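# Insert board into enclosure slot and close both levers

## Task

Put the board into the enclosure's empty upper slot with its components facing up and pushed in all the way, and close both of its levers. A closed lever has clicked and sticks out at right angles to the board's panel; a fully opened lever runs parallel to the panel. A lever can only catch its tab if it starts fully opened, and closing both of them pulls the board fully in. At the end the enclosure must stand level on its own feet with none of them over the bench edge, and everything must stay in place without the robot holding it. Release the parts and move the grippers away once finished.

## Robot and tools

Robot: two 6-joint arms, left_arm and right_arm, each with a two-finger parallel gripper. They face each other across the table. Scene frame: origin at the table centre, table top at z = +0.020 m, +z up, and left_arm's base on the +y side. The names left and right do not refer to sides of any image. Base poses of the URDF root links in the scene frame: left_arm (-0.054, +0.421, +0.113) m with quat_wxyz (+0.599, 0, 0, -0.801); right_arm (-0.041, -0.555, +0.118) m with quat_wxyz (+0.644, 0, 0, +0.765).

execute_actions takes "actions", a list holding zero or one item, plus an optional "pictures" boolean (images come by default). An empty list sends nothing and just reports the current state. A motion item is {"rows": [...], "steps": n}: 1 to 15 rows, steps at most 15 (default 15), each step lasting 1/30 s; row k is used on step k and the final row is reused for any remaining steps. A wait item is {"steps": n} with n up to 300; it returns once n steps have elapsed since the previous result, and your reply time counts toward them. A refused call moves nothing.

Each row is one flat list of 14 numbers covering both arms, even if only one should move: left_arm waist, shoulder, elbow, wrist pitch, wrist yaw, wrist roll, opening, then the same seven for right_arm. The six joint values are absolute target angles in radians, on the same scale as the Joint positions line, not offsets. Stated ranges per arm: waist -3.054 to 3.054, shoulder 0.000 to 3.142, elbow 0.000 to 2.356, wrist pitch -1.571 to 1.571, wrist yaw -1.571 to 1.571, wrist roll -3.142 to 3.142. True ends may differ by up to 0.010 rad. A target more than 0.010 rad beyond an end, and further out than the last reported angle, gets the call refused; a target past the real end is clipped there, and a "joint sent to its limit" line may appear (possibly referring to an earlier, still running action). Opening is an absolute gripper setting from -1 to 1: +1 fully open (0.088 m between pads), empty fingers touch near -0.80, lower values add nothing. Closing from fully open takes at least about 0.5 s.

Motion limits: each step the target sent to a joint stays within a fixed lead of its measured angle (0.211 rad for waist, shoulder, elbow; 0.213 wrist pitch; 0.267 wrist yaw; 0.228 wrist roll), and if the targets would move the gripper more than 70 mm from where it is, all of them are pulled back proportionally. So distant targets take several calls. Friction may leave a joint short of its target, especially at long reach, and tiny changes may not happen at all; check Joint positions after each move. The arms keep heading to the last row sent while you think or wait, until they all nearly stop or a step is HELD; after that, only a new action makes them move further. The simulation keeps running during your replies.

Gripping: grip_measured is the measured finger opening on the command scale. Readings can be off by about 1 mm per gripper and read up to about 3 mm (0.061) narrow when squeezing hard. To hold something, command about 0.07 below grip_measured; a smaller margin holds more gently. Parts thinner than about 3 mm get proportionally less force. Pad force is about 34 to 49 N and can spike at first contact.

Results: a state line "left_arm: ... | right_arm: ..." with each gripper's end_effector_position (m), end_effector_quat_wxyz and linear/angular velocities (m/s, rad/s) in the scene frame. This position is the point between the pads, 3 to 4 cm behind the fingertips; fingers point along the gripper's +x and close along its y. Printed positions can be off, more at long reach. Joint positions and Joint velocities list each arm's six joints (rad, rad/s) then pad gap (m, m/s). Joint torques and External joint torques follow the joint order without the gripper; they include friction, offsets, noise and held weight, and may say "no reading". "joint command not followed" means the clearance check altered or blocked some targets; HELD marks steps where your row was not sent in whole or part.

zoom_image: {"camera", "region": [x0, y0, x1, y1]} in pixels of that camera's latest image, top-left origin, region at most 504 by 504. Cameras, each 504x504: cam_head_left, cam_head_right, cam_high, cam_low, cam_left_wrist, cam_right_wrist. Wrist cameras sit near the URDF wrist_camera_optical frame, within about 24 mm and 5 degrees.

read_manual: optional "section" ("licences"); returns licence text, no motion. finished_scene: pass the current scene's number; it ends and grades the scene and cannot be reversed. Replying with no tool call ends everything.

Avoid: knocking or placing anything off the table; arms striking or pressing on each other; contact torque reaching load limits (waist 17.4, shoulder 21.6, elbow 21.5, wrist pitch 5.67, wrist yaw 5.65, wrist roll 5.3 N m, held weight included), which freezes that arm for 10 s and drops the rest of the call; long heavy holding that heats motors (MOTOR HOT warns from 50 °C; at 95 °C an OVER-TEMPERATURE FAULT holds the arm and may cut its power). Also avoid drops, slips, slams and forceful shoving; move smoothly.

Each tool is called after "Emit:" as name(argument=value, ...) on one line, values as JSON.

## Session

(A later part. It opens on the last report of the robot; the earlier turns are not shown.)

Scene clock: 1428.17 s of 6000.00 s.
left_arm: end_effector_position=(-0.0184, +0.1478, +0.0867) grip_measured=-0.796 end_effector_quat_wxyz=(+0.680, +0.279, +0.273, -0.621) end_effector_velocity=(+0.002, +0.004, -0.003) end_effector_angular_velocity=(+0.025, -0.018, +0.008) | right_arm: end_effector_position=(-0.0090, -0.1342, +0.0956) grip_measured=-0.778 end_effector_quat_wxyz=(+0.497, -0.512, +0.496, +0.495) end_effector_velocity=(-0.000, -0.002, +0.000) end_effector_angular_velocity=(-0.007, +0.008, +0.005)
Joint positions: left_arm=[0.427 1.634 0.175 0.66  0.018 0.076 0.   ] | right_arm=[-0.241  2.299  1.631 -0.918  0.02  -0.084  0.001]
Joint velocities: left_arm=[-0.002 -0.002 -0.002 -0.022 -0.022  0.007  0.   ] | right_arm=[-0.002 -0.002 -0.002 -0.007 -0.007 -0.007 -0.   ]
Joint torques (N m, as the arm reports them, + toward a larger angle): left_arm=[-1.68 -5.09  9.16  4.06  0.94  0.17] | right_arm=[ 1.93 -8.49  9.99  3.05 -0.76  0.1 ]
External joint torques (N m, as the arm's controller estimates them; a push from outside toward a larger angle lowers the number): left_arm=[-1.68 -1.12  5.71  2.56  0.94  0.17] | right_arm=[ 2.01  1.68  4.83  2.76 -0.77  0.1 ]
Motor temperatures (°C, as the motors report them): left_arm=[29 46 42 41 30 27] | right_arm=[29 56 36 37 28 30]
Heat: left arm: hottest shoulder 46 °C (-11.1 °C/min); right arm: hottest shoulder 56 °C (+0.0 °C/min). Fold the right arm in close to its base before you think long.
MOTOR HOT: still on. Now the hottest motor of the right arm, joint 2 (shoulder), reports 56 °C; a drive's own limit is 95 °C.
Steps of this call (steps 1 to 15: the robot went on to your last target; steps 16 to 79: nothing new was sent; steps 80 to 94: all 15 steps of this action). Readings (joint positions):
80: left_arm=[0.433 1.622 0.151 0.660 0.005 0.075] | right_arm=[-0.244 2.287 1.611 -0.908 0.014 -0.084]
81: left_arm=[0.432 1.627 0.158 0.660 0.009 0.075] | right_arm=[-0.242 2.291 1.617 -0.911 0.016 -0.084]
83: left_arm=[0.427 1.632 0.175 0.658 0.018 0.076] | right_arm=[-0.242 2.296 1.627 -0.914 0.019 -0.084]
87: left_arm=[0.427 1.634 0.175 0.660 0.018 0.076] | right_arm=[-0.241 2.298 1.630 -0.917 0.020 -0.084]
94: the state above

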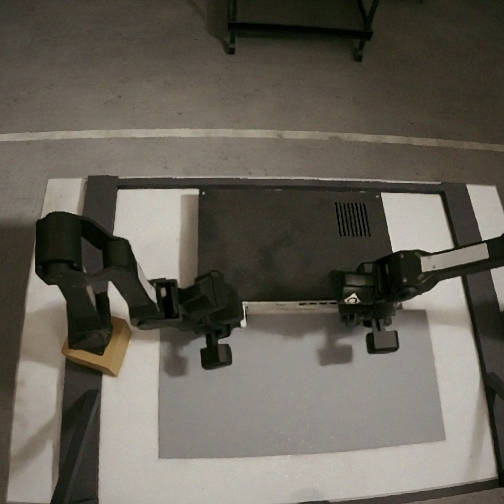

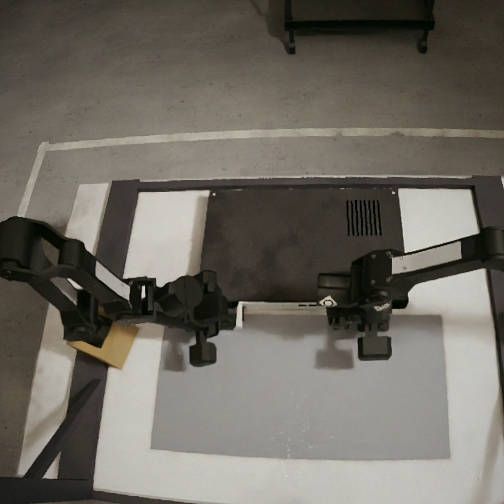

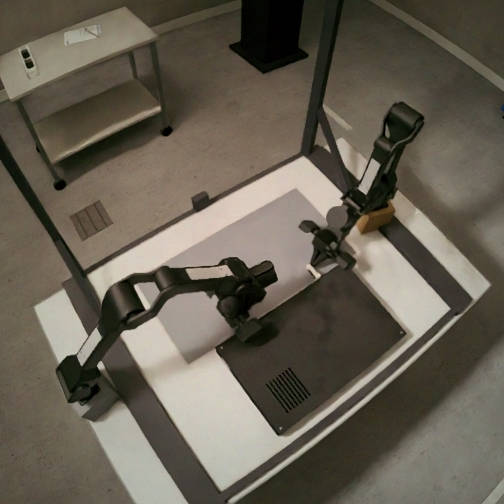

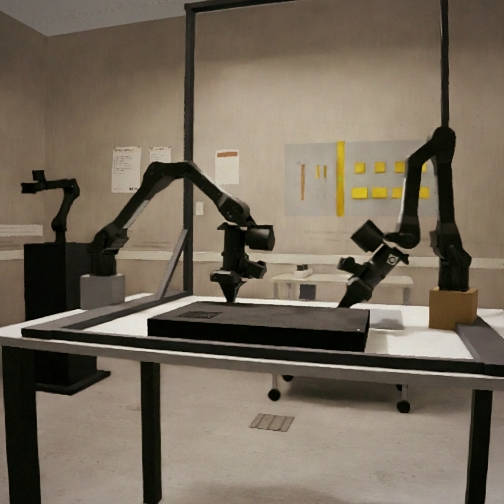

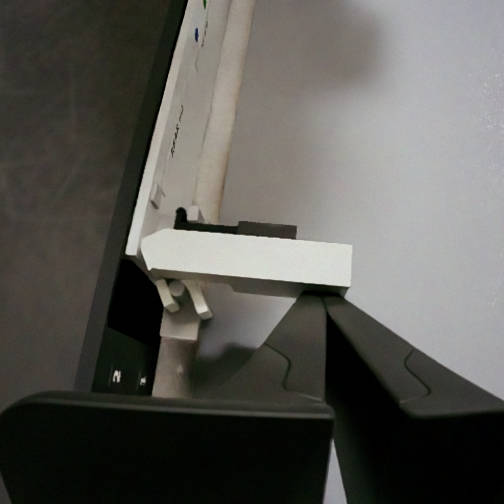

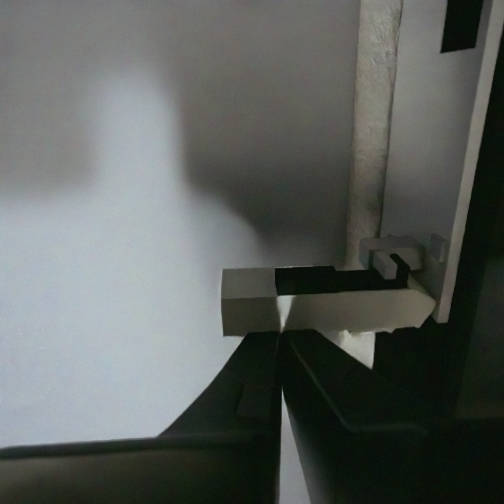

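Left looks shut. Right: ease off, move to the tip, push.

Emit:
execute_actions(actions=[{"rows":[[0.42,1.63,0.21,0.68,0.02,0.08,-0.8,-0.215,2.27,1.57,-0.88,0,-0.05,-0.8]],"steps":12}], pictures=false)

Emit:
execute_actions(actions=[{"rows":[[0.42,1.63,0.22,0.68,0.02,0.08,-0.8,-0.215,2.305,1.65,-0.88,0,-0.05,-0.8]],"steps":12}], pictures=false)

Emit:
execute_actions(actions=[{"rows":[[0.42,1.63,0.23,0.68,0.02,0.08,-0.8,-0.215,2.33,1.71,-0.89,0,-0.05,-0.8]],"steps":15}])

Scene clock: 1435.87 s of 6000.00 s.
left_arm: end_effector_position=(-0.0182, +0.1485, +0.0861) grip_measured=-0.796 end_effector_quat_wxyz=(+0.680, +0.280, +0.274, -0.620) end_effector_velocity=(+0.003, +0.002, -0.001) end_effector_angular_velocity=(+0.012, -0.030, +0.013) | right_arm: end_effector_position=(-0.0231, -0.1398, +0.0914) grip_measured=-0.778 end_effector_quat_wxyz=(+0.494, -0.507, +0.499, +0.500) end_effector_velocity=(-0.004, -0.000, -0.001) end_effector_angular_velocity=(+0.003, +0.007, +0.015)
Joint positions: left_arm=[0.427 1.634 0.175 0.656 0.016 0.076 0.   ] | right_arm=[-0.215  2.281  1.581 -0.883  0.002 -0.057  0.001]
Joint velocities: left_arm=[-0.007 -0.002 -0.002 -0.007 -0.037  0.007  0.   ] | right_arm=[ 0.007 -0.002 -0.007  0.007 -0.007 -0.007 -0.   ]
Joint torques (N m, as the arm reports them, + toward a larger angle): left_arm=[-0.69 -5.06  6.56  3.49  0.17  0.17] | right_arm=[ -0.18 -10.92   3.99   0.53  -0.08   0.19]
External joint torques (N m, as the arm's controller estimates them; a push from outside toward a larger angle lowers the number): left_arm=[-0.68 -1.07  3.07  1.98  0.17  0.16] | right_arm=[ 0.22 -0.72 -1.24  0.17 -0.09  0.19]
Motor temperatures (°C, as the motors report them): left_arm=[29 45 45 46 30 27] | right_arm=[29 56 37 40 28 30]
Heat: left arm: hottest wrist pitch 46 °C (-10.1 °C/min); right arm: hottest shoulder 56 °C (+0.0 °C/min). Fold the right arm in close to its base before you think long.
MOTOR HOT: still on. Now the hottest motor of the right arm, joint 2 (shoulder), reports 56 °C; a drive's own limit is 95 °C.
Steps of this call (steps 1 to 15: the robot went on to your last target; steps 16 to 90: nothing new was sent; then 4.30 s passed at rest; steps 91 to 102: all 12 steps of this action). Readings (joint positions):
91: left_arm=[0.427 1.634 0.175 0.659 0.017 0.076] | right_arm=[-0.241 2.298 1.622 -0.913 0.020 -0.078]
92: left_arm=[0.427 1.634 0.175 0.658 0.017 0.076] | right_arm=[-0.241 2.291 1.611 -0.903 0.020 -0.071]
94: left_arm=[0.427 1.634 0.175 0.657 0.017 0.076] | right_arm=[-0.240 2.284 1.598 -0.891 0.018 -0.064]
98: left_arm=[0.427 1.634 0.175 0.657 0.016 0.076] | right_arm=[-0.225 2.281 1.587 -0.885 0.005 -0.059]
102: the state above

Scene clock: 1436.27 s of 6000.00 s.
left_arm: end_effector_position=(-0.0182, +0.1485, +0.0860) grip_measured=-0.796 end_effector_quat_wxyz=(+0.680, +0.280, +0.274, -0.620) end_effector_velocity=(+0.000, +0.001, +0.000) end_effector_angular_velocity=(+0.004, -0.010, -0.003) | right_arm: end_effector_position=(-0.0231, -0.1363, +0.0931) grip_measured=-0.778 end_effector_quat_wxyz=(+0.493, -0.508, +0.500, +0.499) end_effector_velocity=(-0.005, -0.001, -0.000) end_effector_angular_velocity=(-0.006, +0.037, -0.010)
Joint positions: left_arm=[0.427 1.634 0.175 0.656 0.016 0.076 0.   ] | right_arm=[-0.214  2.293  1.61  -0.904  0.002 -0.056  0.001]
Joint velocities: left_arm=[-0.002 -0.007 -0.002 -0.007 -0.007  0.007  0.   ] | right_arm=[-0.002  0.002  0.002 -0.007 -0.037  0.007 -0.   ]
Joint torques (N m, as the arm reports them, + toward a larger angle): left_arm=[-0.67 -5.1   7.59  3.52  0.17  0.17] | right_arm=[-0.11 -8.84  8.96  2.   -0.07  0.16]
External joint torques (N m, as the arm's controller estimates them; a push from outside toward a larger angle lowers the number): left_arm=[-0.67 -1.09  4.08  2.    0.17  0.17] | right_arm=[-0.11  1.34  3.77  1.69 -0.06  0.16]
Motor temperatures (°C, as the motors report them): left_arm=[29 45 45 46 30 27] | right_arm=[29 57 37 40 28 30]
Heat: left arm: hottest wrist pitch 46 °C (-10.1 °C/min); right arm: hottest shoulder 57 °C (+1.0 °C/min). Fold the right arm in close to its base before you think long.
MOTOR HOT: still on. Now the hottest motor of the right arm, joint 2 (shoulder), reports 57 °C; a drive's own limit is 95 °C.
Steps of this call (steps 1 to 12: all 12 steps of this action). Readings (joint positions):
1: left_arm=[0.427 1.634 0.175 0.656 0.016 0.076] | right_arm=[-0.214 2.282 1.588 -0.884 0.002 -0.057]
2: left_arm=[0.427 1.634 0.175 0.656 0.016 0.076] | right_arm=[-0.214 2.285 1.597 -0.892 0.002 -0.057]
4: left_arm=[0.427 1.634 0.175 0.656 0.016 0.076] | right_arm=[-0.214 2.289 1.603 -0.898 0.002 -0.056]
8: left_arm=[0.427 1.634 0.175 0.656 0.016 0.076] | right_arm=[-0.214 2.292 1.609 -0.903 0.002 -0.056]
12: the state above

Scene clock: 1436.77 s of 6000.00 s.
left_arm: end_effector_position=(-0.0182, +0.1485, +0.0860) grip_measured=-0.796 end_effector_quat_wxyz=(+0.680, +0.280, +0.274, -0.620) end_effector_velocity=(+0.000, -0.000, +0.000) end_effector_angular_velocity=(+0.001, +0.010, +0.018) | right_arm: end_effector_position=(-0.0231, -0.1343, +0.0933) grip_measured=-0.778 end_effector_quat_wxyz=(+0.488, -0.512, +0.505, +0.494) end_effector_velocity=(+0.002, -0.005, +0.001) end_effector_angular_velocity=(-0.022, -0.007, -0.010)
Joint positions: left_arm=[0.427 1.634 0.175 0.656 0.016 0.076 0.   ] | right_arm=[-0.214  2.315  1.649 -0.94   0.002 -0.055  0.001]
Joint velocities: left_arm=[-0.002 -0.002  0.002 -0.007 -0.007 -0.022  0.   ] | right_arm=[-0.002 -0.002 -0.002 -0.022  0.007  0.007 -0.   ]
Joint torques (N m, as the arm reports them, + toward a larger angle): left_arm=[-0.67 -5.11  8.63  3.53  0.17  0.17] | right_arm=[-0.14 -8.68 11.12  3.86 -0.07  0.13]
External joint torques (N m, as the arm's controller estimates them; a push from outside toward a larger angle lowers the number): left_arm=[-0.7  -1.11  5.09  2.    0.17  0.17] | right_arm=[-0.12  1.62  5.95  3.6  -0.06  0.13]
Motor temperatures (°C, as the motors report them): left_arm=[29 45 46 47 30 27] | right_arm=[29 57 37 40 28 30]
Heat: left arm: hottest wrist pitch 47 °C (-8.1 °C/min); right arm: hottest shoulder 57 °C (+1.0 °C/min). Fold the right arm in close to its base before you think long.
MOTOR HOT: still on. Now the hottest motor of the right arm, joint 2 (shoulder), reports 57 °C; a drive's own limit is 95 °C.
Steps of this call (steps 1 to 15: all 15 steps of this action). Readings (joint positions):
1: left_arm=[0.427 1.634 0.175 0.656 0.016 0.076] | right_arm=[-0.214 2.298 1.620 -0.912 0.002 -0.056]
2: left_arm=[0.427 1.634 0.175 0.656 0.016 0.076] | right_arm=[-0.214 2.304 1.631 -0.923 0.002 -0.055]
4: left_arm=[0.427 1.634 0.175 0.656 0.016 0.076] | right_arm=[-0.214 2.311 1.642 -0.933 0.002 -0.055]
8: left_arm=[0.427 1.634 0.175 0.656 0.016 0.076] | right_arm=[-0.214 2.314 1.647 -0.938 0.002 -0.055]
15: the state above

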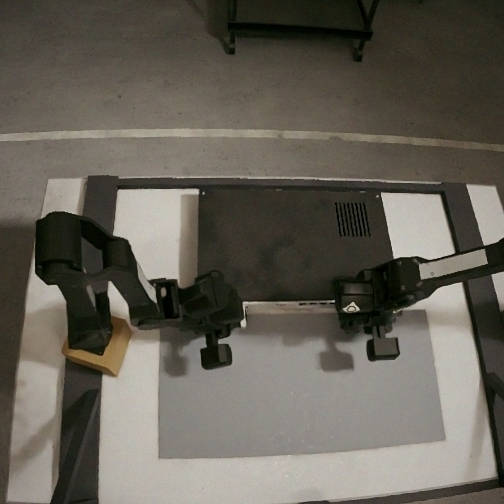

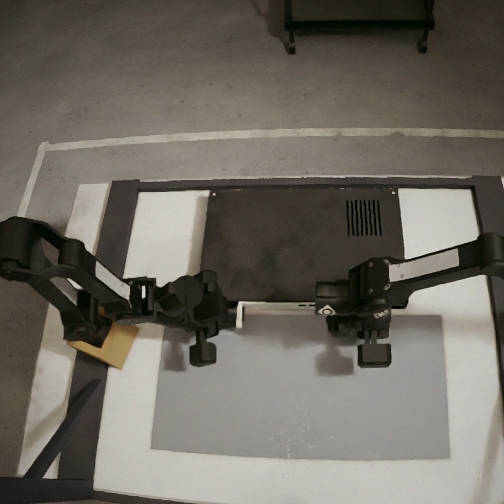

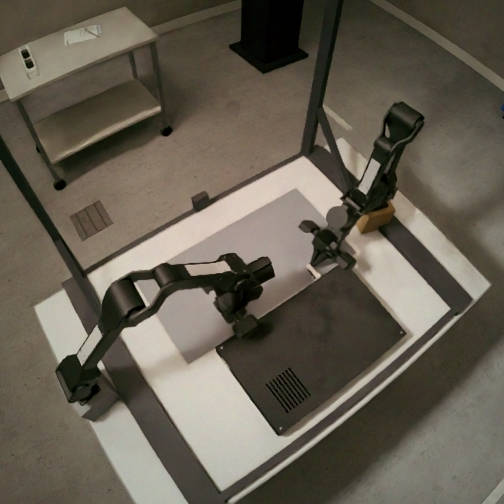

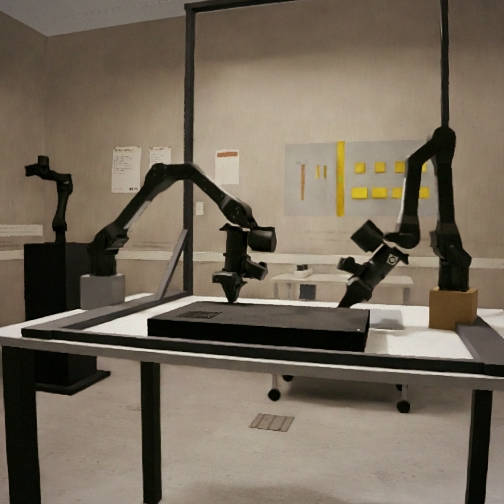

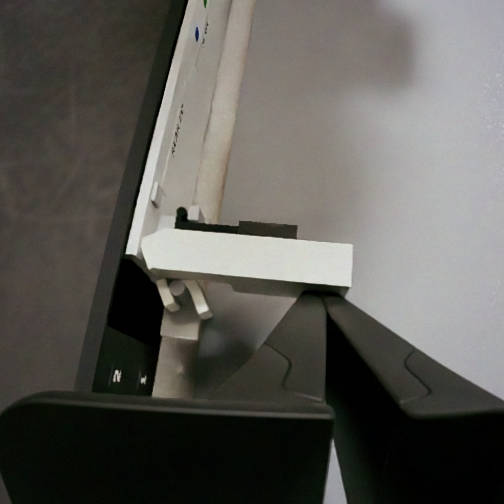

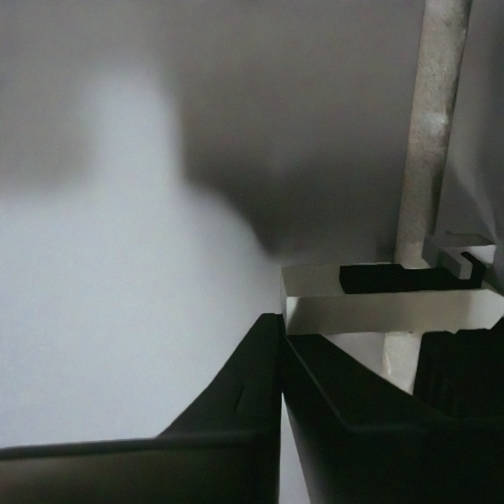

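Both at stop. Release and inspect.

Emit:
execute_actions(actions=[{"rows":[[0.42,1.52,0.04,0.68,0,0.08,-0.8,-0.225,2.2,1.46,-0.83,0,-0.05,-0.8]],"steps":15}], pictures=false)

Emit:
execute_actions(actions=[{"rows":[[0.42,1.3,0.04,0.6,0,0.08,-0.8,-0.235,2.02,1.3,-0.85,0,-0.06,-0.8]],"steps":15}])

Emit:
zoom_image(camera="cam_head_right", region=[190,270,430,360])

Scene clock: 1443.00 s of 6000.00 s.
left_arm: end_effector_position=(-0.0214, +0.1797, +0.0860) grip_measured=-0.796 end_effector_quat_wxyz=(+0.684, +0.280, +0.269, -0.618) end_effector_velocity=(+0.001, +0.007, -0.005) end_effector_angular_velocity=(+0.028, -0.007, +0.002) | right_arm: end_effector_position=(-0.0208, -0.1576, +0.0916) grip_measured=-0.778 end_effector_quat_wxyz=(+0.497, -0.504, +0.501, +0.499) end_effector_velocity=(+0.002, -0.005, +0.000) end_effector_angular_velocity=(-0.013, -0.007, -0.010)
Joint positions: left_arm=[0.423 1.526 0.05  0.681 0.003 0.076 0.   ] | right_arm=[-0.223  2.217  1.471 -0.833  0.002 -0.055  0.001]
Joint velocities: left_arm=[ 0.002 -0.007 -0.012 -0.022 -0.007  0.007  0.   ] | right_arm=[-0.002 -0.007 -0.012 -0.007  0.007  0.007 -0.   ]
Joint torques (N m, as the arm reports them, + toward a larger angle): left_arm=[-0.34 -4.42  1.99  1.42 -0.11  0.17] | right_arm=[ -0.25 -11.11   3.95   0.53  -0.07   0.14]
External joint torques (N m, as the arm's controller estimates them; a push from outside toward a larger angle lowers the number): left_arm=[-0.33 -1.34 -1.43 -0.1  -0.11  0.16] | right_arm=[-0.18 -1.44 -1.16  0.2  -0.06  0.13]
Motor temperatures (°C, as the motors report them): left_arm=[29 45 47 49 30 27] | right_arm=[29 57 39 44 28 30]
Heat: left arm: hottest wrist pitch 49 °C (-5.1 °C/min); right arm: hottest shoulder 57 °C (+1.0 °C/min). Fold the right arm in close to its base before you think long.
MOTOR HOT: still on. Now the hottest motor of the right arm, joint 2 (shoulder), reports 57 °C; a drive's own limit is 95 °C.
Steps of this call (steps 1 to 15: the robot went on to your last target; steps 16 to 90: nothing new was sent; then 2.73 s passed at rest; steps 91 to 105: all 15 steps of this action). Readings (joint positions):
91: left_arm=[0.426 1.620 0.152 0.666 0.014 0.076] | right_arm=[-0.215 2.299 1.613 -0.909 0.002 -0.055]
92: left_arm=[0.426 1.594 0.127 0.681 0.012 0.076] | right_arm=[-0.216 2.275 1.569 -0.870 0.002 -0.055]
94: left_arm=[0.424 1.549 0.089 0.682 0.008 0.076] | right_arm=[-0.219 2.246 1.522 -0.850 0.002 -0.055]
98: left_arm=[0.424 1.533 0.057 0.681 0.004 0.076] | right_arm=[-0.223 2.221 1.484 -0.837 0.002 -0.055]
105: the state above

Scene clock: 1443.50 s of 6000.00 s.
left_arm: end_effector_position=(-0.0198, +0.1682, +0.1226) grip_measured=-0.796 end_effector_quat_wxyz=(+0.704, +0.239, +0.220, -0.632) end_effector_velocity=(+0.001, +0.004, -0.002) end_effector_angular_velocity=(+0.012, +0.003, +0.013) | right_arm: end_effector_position=(-0.0190, -0.1942, +0.1240) grip_measured=-0.778 end_effector_quat_wxyz=(+0.503, -0.498, +0.500, +0.499) end_effector_velocity=(+0.002, -0.003, -0.001) end_effector_angular_velocity=(-0.013, -0.007, +0.005)
Joint positions: left_arm=[0.423 1.307 0.045 0.603 0.003 0.076 0.   ] | right_arm=[-0.233  2.028  1.31  -0.85   0.002 -0.055  0.001]
Joint velocities: left_arm=[ 0.002 -0.017 -0.007 -0.022 -0.007 -0.007  0.   ] | right_arm=[-0.002  0.002 -0.002 -0.007  0.007 -0.007 -0.   ]
Joint torques (N m, as the arm reports them, + toward a larger angle): left_arm=[-0.34 -3.83  3.34  1.43 -0.12  0.17] | right_arm=[-0.24 -9.25  3.99  0.3  -0.06 -0.14]
External joint torques (N m, as the arm's controller estimates them; a push from outside toward a larger angle lowers the number): left_arm=[-0.34 -1.26 -1.22 -0.2  -0.11  0.16] | right_arm=[-0.28 -0.79 -1.16 -0.06 -0.05 -0.14]
Motor temperatures (°C, as the motors report them): left_arm=[29 45 47 49 30 27] | right_arm=[29 57 38 44 28 30]
Heat: left arm: hottest wrist pitch 49 °C (-5.0 °C/min); right arm: hottest shoulder 57 °C (+1.0 °C/min). Fold the right arm in close to its base before you think long.
MOTOR HOT: still on. Now the hottest motor of the right arm, joint 2 (shoulder), reports 57 °C; a drive's own limit is 95 °C.
Steps of this call (steps 1 to 15: all 15 steps of this action). Readings (joint positions):
1: left_arm=[0.423 1.490 0.050 0.652 0.003 0.076] | right_arm=[-0.223 2.191 1.442 -0.814 0.002 -0.055]
2: left_arm=[0.423 1.438 0.044 0.634 0.003 0.076] | right_arm=[-0.225 2.156 1.400 -0.835 0.002 -0.055]
4: left_arm=[0.423 1.359 0.043 0.629 0.003 0.076] | right_arm=[-0.229 2.086 1.341 -0.856 0.002 -0.055]
8: left_arm=[0.423 1.316 0.045 0.605 0.003 0.076] | right_arm=[-0.233 2.032 1.324 -0.850 0.002 -0.055]
15: the state above

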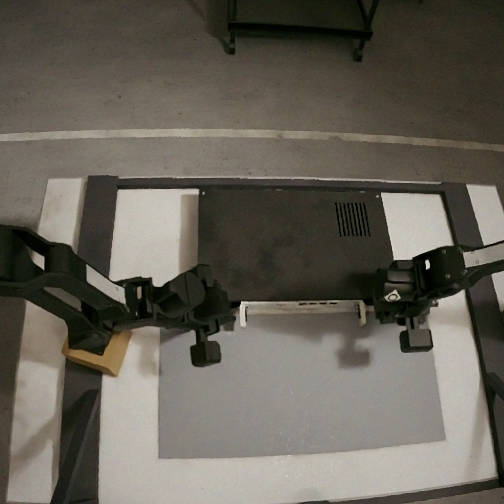

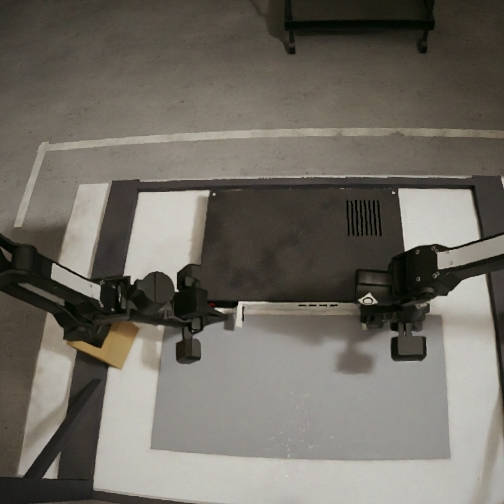

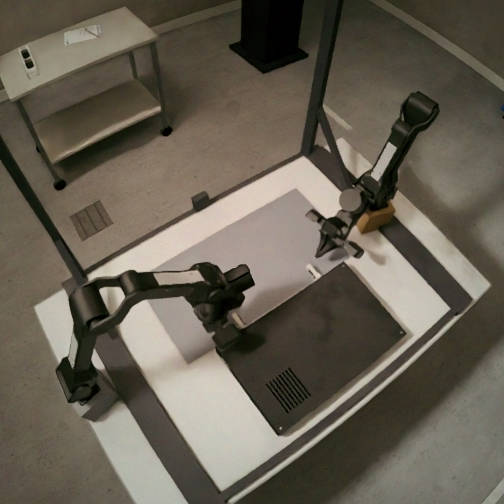

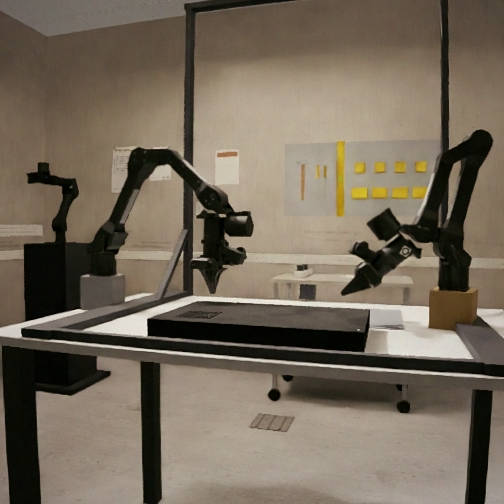

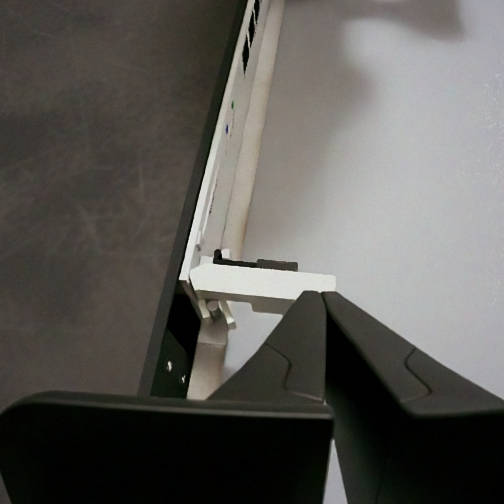

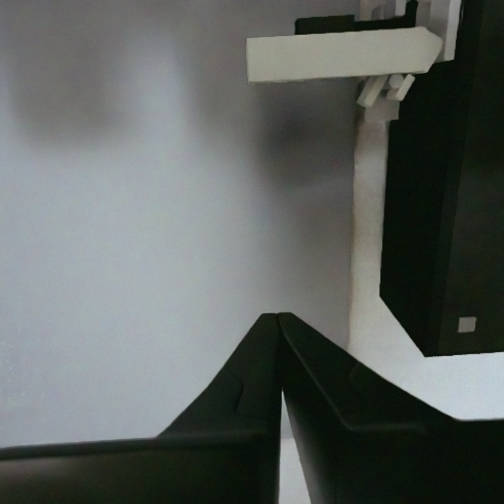

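Region (190, 270, 430, 360) of cam_head_right's 504x504 image, scaled by 2.100, with more detail than that image has; it fills the top 189 rows of this view, and the rest is white.

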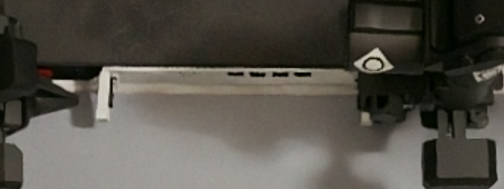

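Both shut. Retreat.

Emit:
execute_actions(actions=[{"rows":[[0.3,1.0,0.1,0.1,0,0.05,-0.8,-0.2,1.65,1.0,-0.9,0,-0.06,-0.8]],"steps":15}], pictures=false)

Emit:
execute_actions(actions=[{"rows":[[0.3,0.8,0.2,-0.3,0,0.05,-0.8,-0.2,1.3,0.75,-0.9,0,-0.06,-0.8]],"steps":15}])

Emit:
zoom_image(camera="cam_head_left", region=[200,270,420,350])

Scene clock: 1449.83 s of 6000.00 s.
left_arm: end_effector_position=(-0.0504, +0.1928, +0.1263) grip_measured=-0.796 end_effector_quat_wxyz=(+0.648, +0.291, +0.260, -0.653) end_effector_velocity=(-0.001, +0.012, -0.012) end_effector_angular_velocity=(+0.080, +0.011, +0.014) | right_arm: end_effector_position=(-0.0323, -0.2750, +0.1658) grip_measured=-0.778 end_effector_quat_wxyz=(+0.500, -0.501, +0.488, +0.511) end_effector_velocity=(-0.001, -0.018, -0.009) end_effector_angular_velocity=(-0.061, +0.009, +0.005)
Joint positions: left_arm=[0.304 1.007 0.097 0.108 0.001 0.055 0.   ] | right_arm=[-0.203  1.661  1.012 -0.899  0.001 -0.055  0.001]
Joint velocities: left_arm=[-0.007  0.002  0.002 -0.081 -0.007 -0.022  0.   ] | right_arm=[-0.002 -0.002 -0.042 -0.022 -0.007 -0.007 -0.   ]
Joint torques (N m, as the arm reports them, + toward a larger angle): left_arm=[-0.32 -3.02  5.34  1.33 -0.04 -0.2 ] | right_arm=[ 0.11 -7.09  4.27  0.35 -0.05 -0.15]
External joint torques (N m, as the arm's controller estimates them; a push from outside toward a larger angle lowers the number): left_arm=[-0.33 -1.22 -0.69 -0.22 -0.03 -0.2 ] | right_arm=[ 0.1  -0.89 -1.22 -0.08 -0.04 -0.15]
Motor temperatures (°C, as the motors report them): left_arm=[29 44 45 47 30 27] | right_arm=[29 57 37 42 28 30]
Heat: left arm: hottest wrist pitch 47 °C (-5.1 °C/min); right arm: hottest shoulder 57 °C (+2.0 °C/min). Fold the right arm in close to its base before you think long.
MOTOR HOT: still on. Now the hottest motor of the right arm, joint 2 (shoulder), reports 57 °C; a drive's own limit is 95 °C.
Steps of this call (steps 1 to 15: the robot went on to your last target; steps 16 to 90: nothing new was sent; then 2.83 s passed at rest; steps 91 to 105: all 15 steps of this action). Readings (joint positions):
91: left_arm=[0.403 1.269 0.055 0.542 -0.008 0.073] | right_arm=[-0.231 2.002 1.279 -0.834 0.002 -0.055]
92: left_arm=[0.371 1.213 0.060 0.478 -0.003 0.070] | right_arm=[-0.226 1.957 1.225 -0.858 0.002 -0.055]
94: left_arm=[0.331 1.102 0.075 0.367 0.001 0.063] | right_arm=[-0.212 1.840 1.108 -0.896 0.002 -0.055]
98: left_arm=[0.309 1.021 0.097 0.172 0.001 0.057] | right_arm=[-0.203 1.690 1.032 -0.900 0.001 -0.055]
105: the state above

Scene clock: 1450.33 s of 6000.00 s.
left_arm: end_effector_position=(-0.0509, +0.2151, +0.1428) grip_measured=-0.796 end_effector_quat_wxyz=(+0.632, +0.325, +0.295, -0.639) end_effector_velocity=(+0.003, +0.003, -0.003) end_effector_angular_velocity=(+0.022, -0.003, +0.028) | right_arm: end_effector_position=(-0.0341, -0.3363, +0.1831) grip_measured=-0.778 end_effector_quat_wxyz=(+0.525, -0.477, +0.462, +0.533) end_effector_velocity=(-0.003, -0.006, -0.004) end_effector_angular_velocity=(-0.002, +0.021, +0.007)
Joint positions: left_arm=[ 0.303  0.805  0.192 -0.295  0.001  0.055  0.   ] | right_arm=[-0.203  1.311  0.762 -0.902  0.001 -0.055  0.001]
Joint velocities: left_arm=[-0.002  0.002  0.002 -0.022 -0.022 -0.022  0.   ] | right_arm=[-0.002 -0.017 -0.027  0.007 -0.022 -0.007  0.   ]
Joint torques (N m, as the arm reports them, + toward a larger angle): left_arm=[-0.35 -2.34  6.55  1.16 -0.04 -0.19] | right_arm=[ 0.14 -4.95  4.62  0.65 -0.04 -0.14]
External joint torques (N m, as the arm's controller estimates them; a push from outside toward a larger angle lowers the number): left_arm=[-0.36 -1.09 -0.22 -0.28 -0.03 -0.2 ] | right_arm=[ 0.13 -1.17 -1.13  0.08 -0.03 -0.14]
Motor temperatures (°C, as the motors report them): left_arm=[29 44 45 47 30 27] | right_arm=[29 57 37 42 28 30]
Heat: left arm: hottest wrist pitch 47 °C (-5.1 °C/min); right arm: hottest shoulder 57 °C (+2.0 °C/min). Fold the right arm in close to its base before you think long.
MOTOR HOT: still on. Now the hottest motor of the right arm, joint 2 (shoulder), reports 57 °C; a drive's own limit is 95 °C.
Steps of this call (steps 1 to 15: all 15 steps of this action). Readings (joint positions):
1: left_arm=[0.304 0.973 0.114 0.045 0.001 0.055] | right_arm=[-0.203 1.633 0.980 -0.876 0.001 -0.055]
2: left_arm=[0.304 0.925 0.127 -0.019 0.001 0.055] | right_arm=[-0.203 1.585 0.928 -0.883 0.001 -0.055]
4: left_arm=[0.303 0.852 0.166 -0.124 0.001 0.055] | right_arm=[-0.203 1.463 0.828 -0.911 0.001 -0.055]
8: left_arm=[0.303 0.812 0.192 -0.259 0.001 0.055] | right_arm=[-0.203 1.332 0.777 -0.902 0.001 -0.055]
15: the state above

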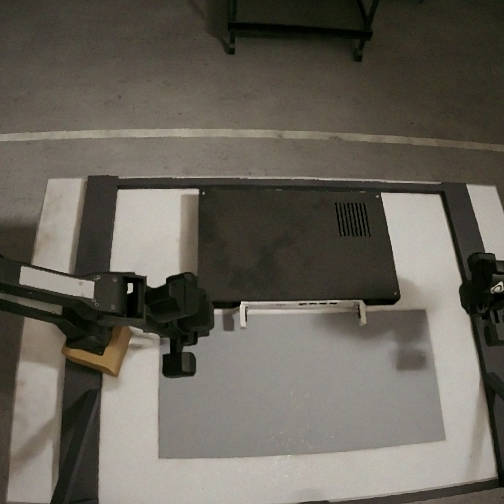

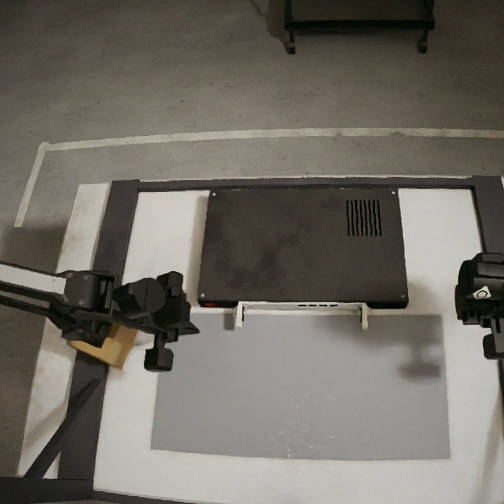

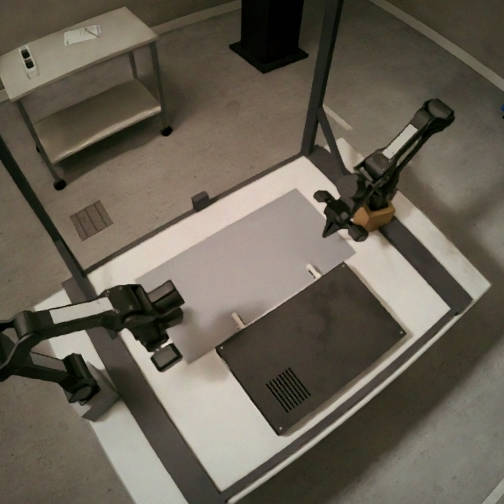

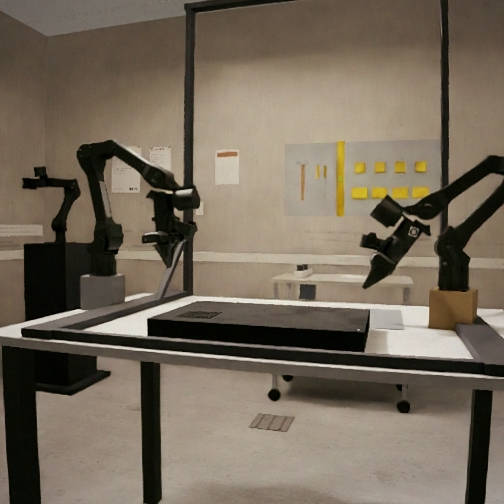

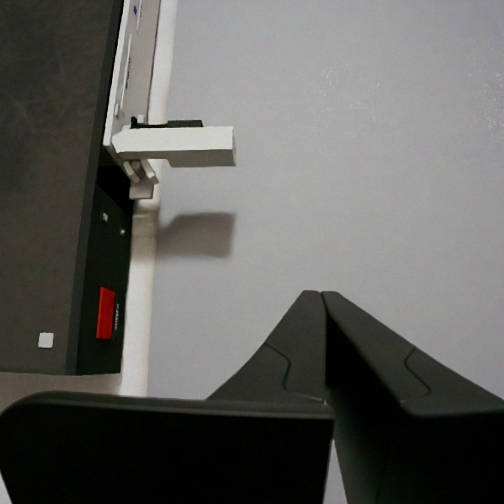

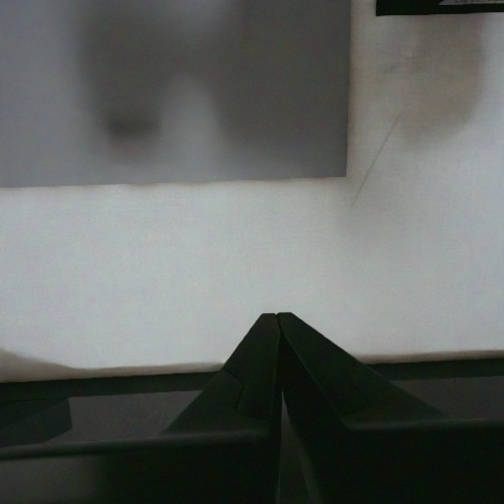

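Region (200, 270, 420, 350) of cam_head_left's 504x504 image, scaled by 2.291, with more detail than that image has; it fills the top 183 rows of this view, and the rest is white.

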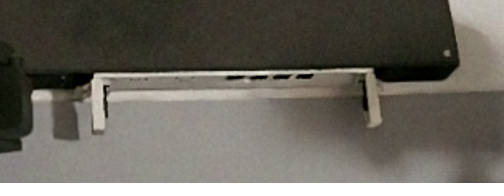

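Emit:
finished_scene(scene=2)

The scene is finished: the task was done.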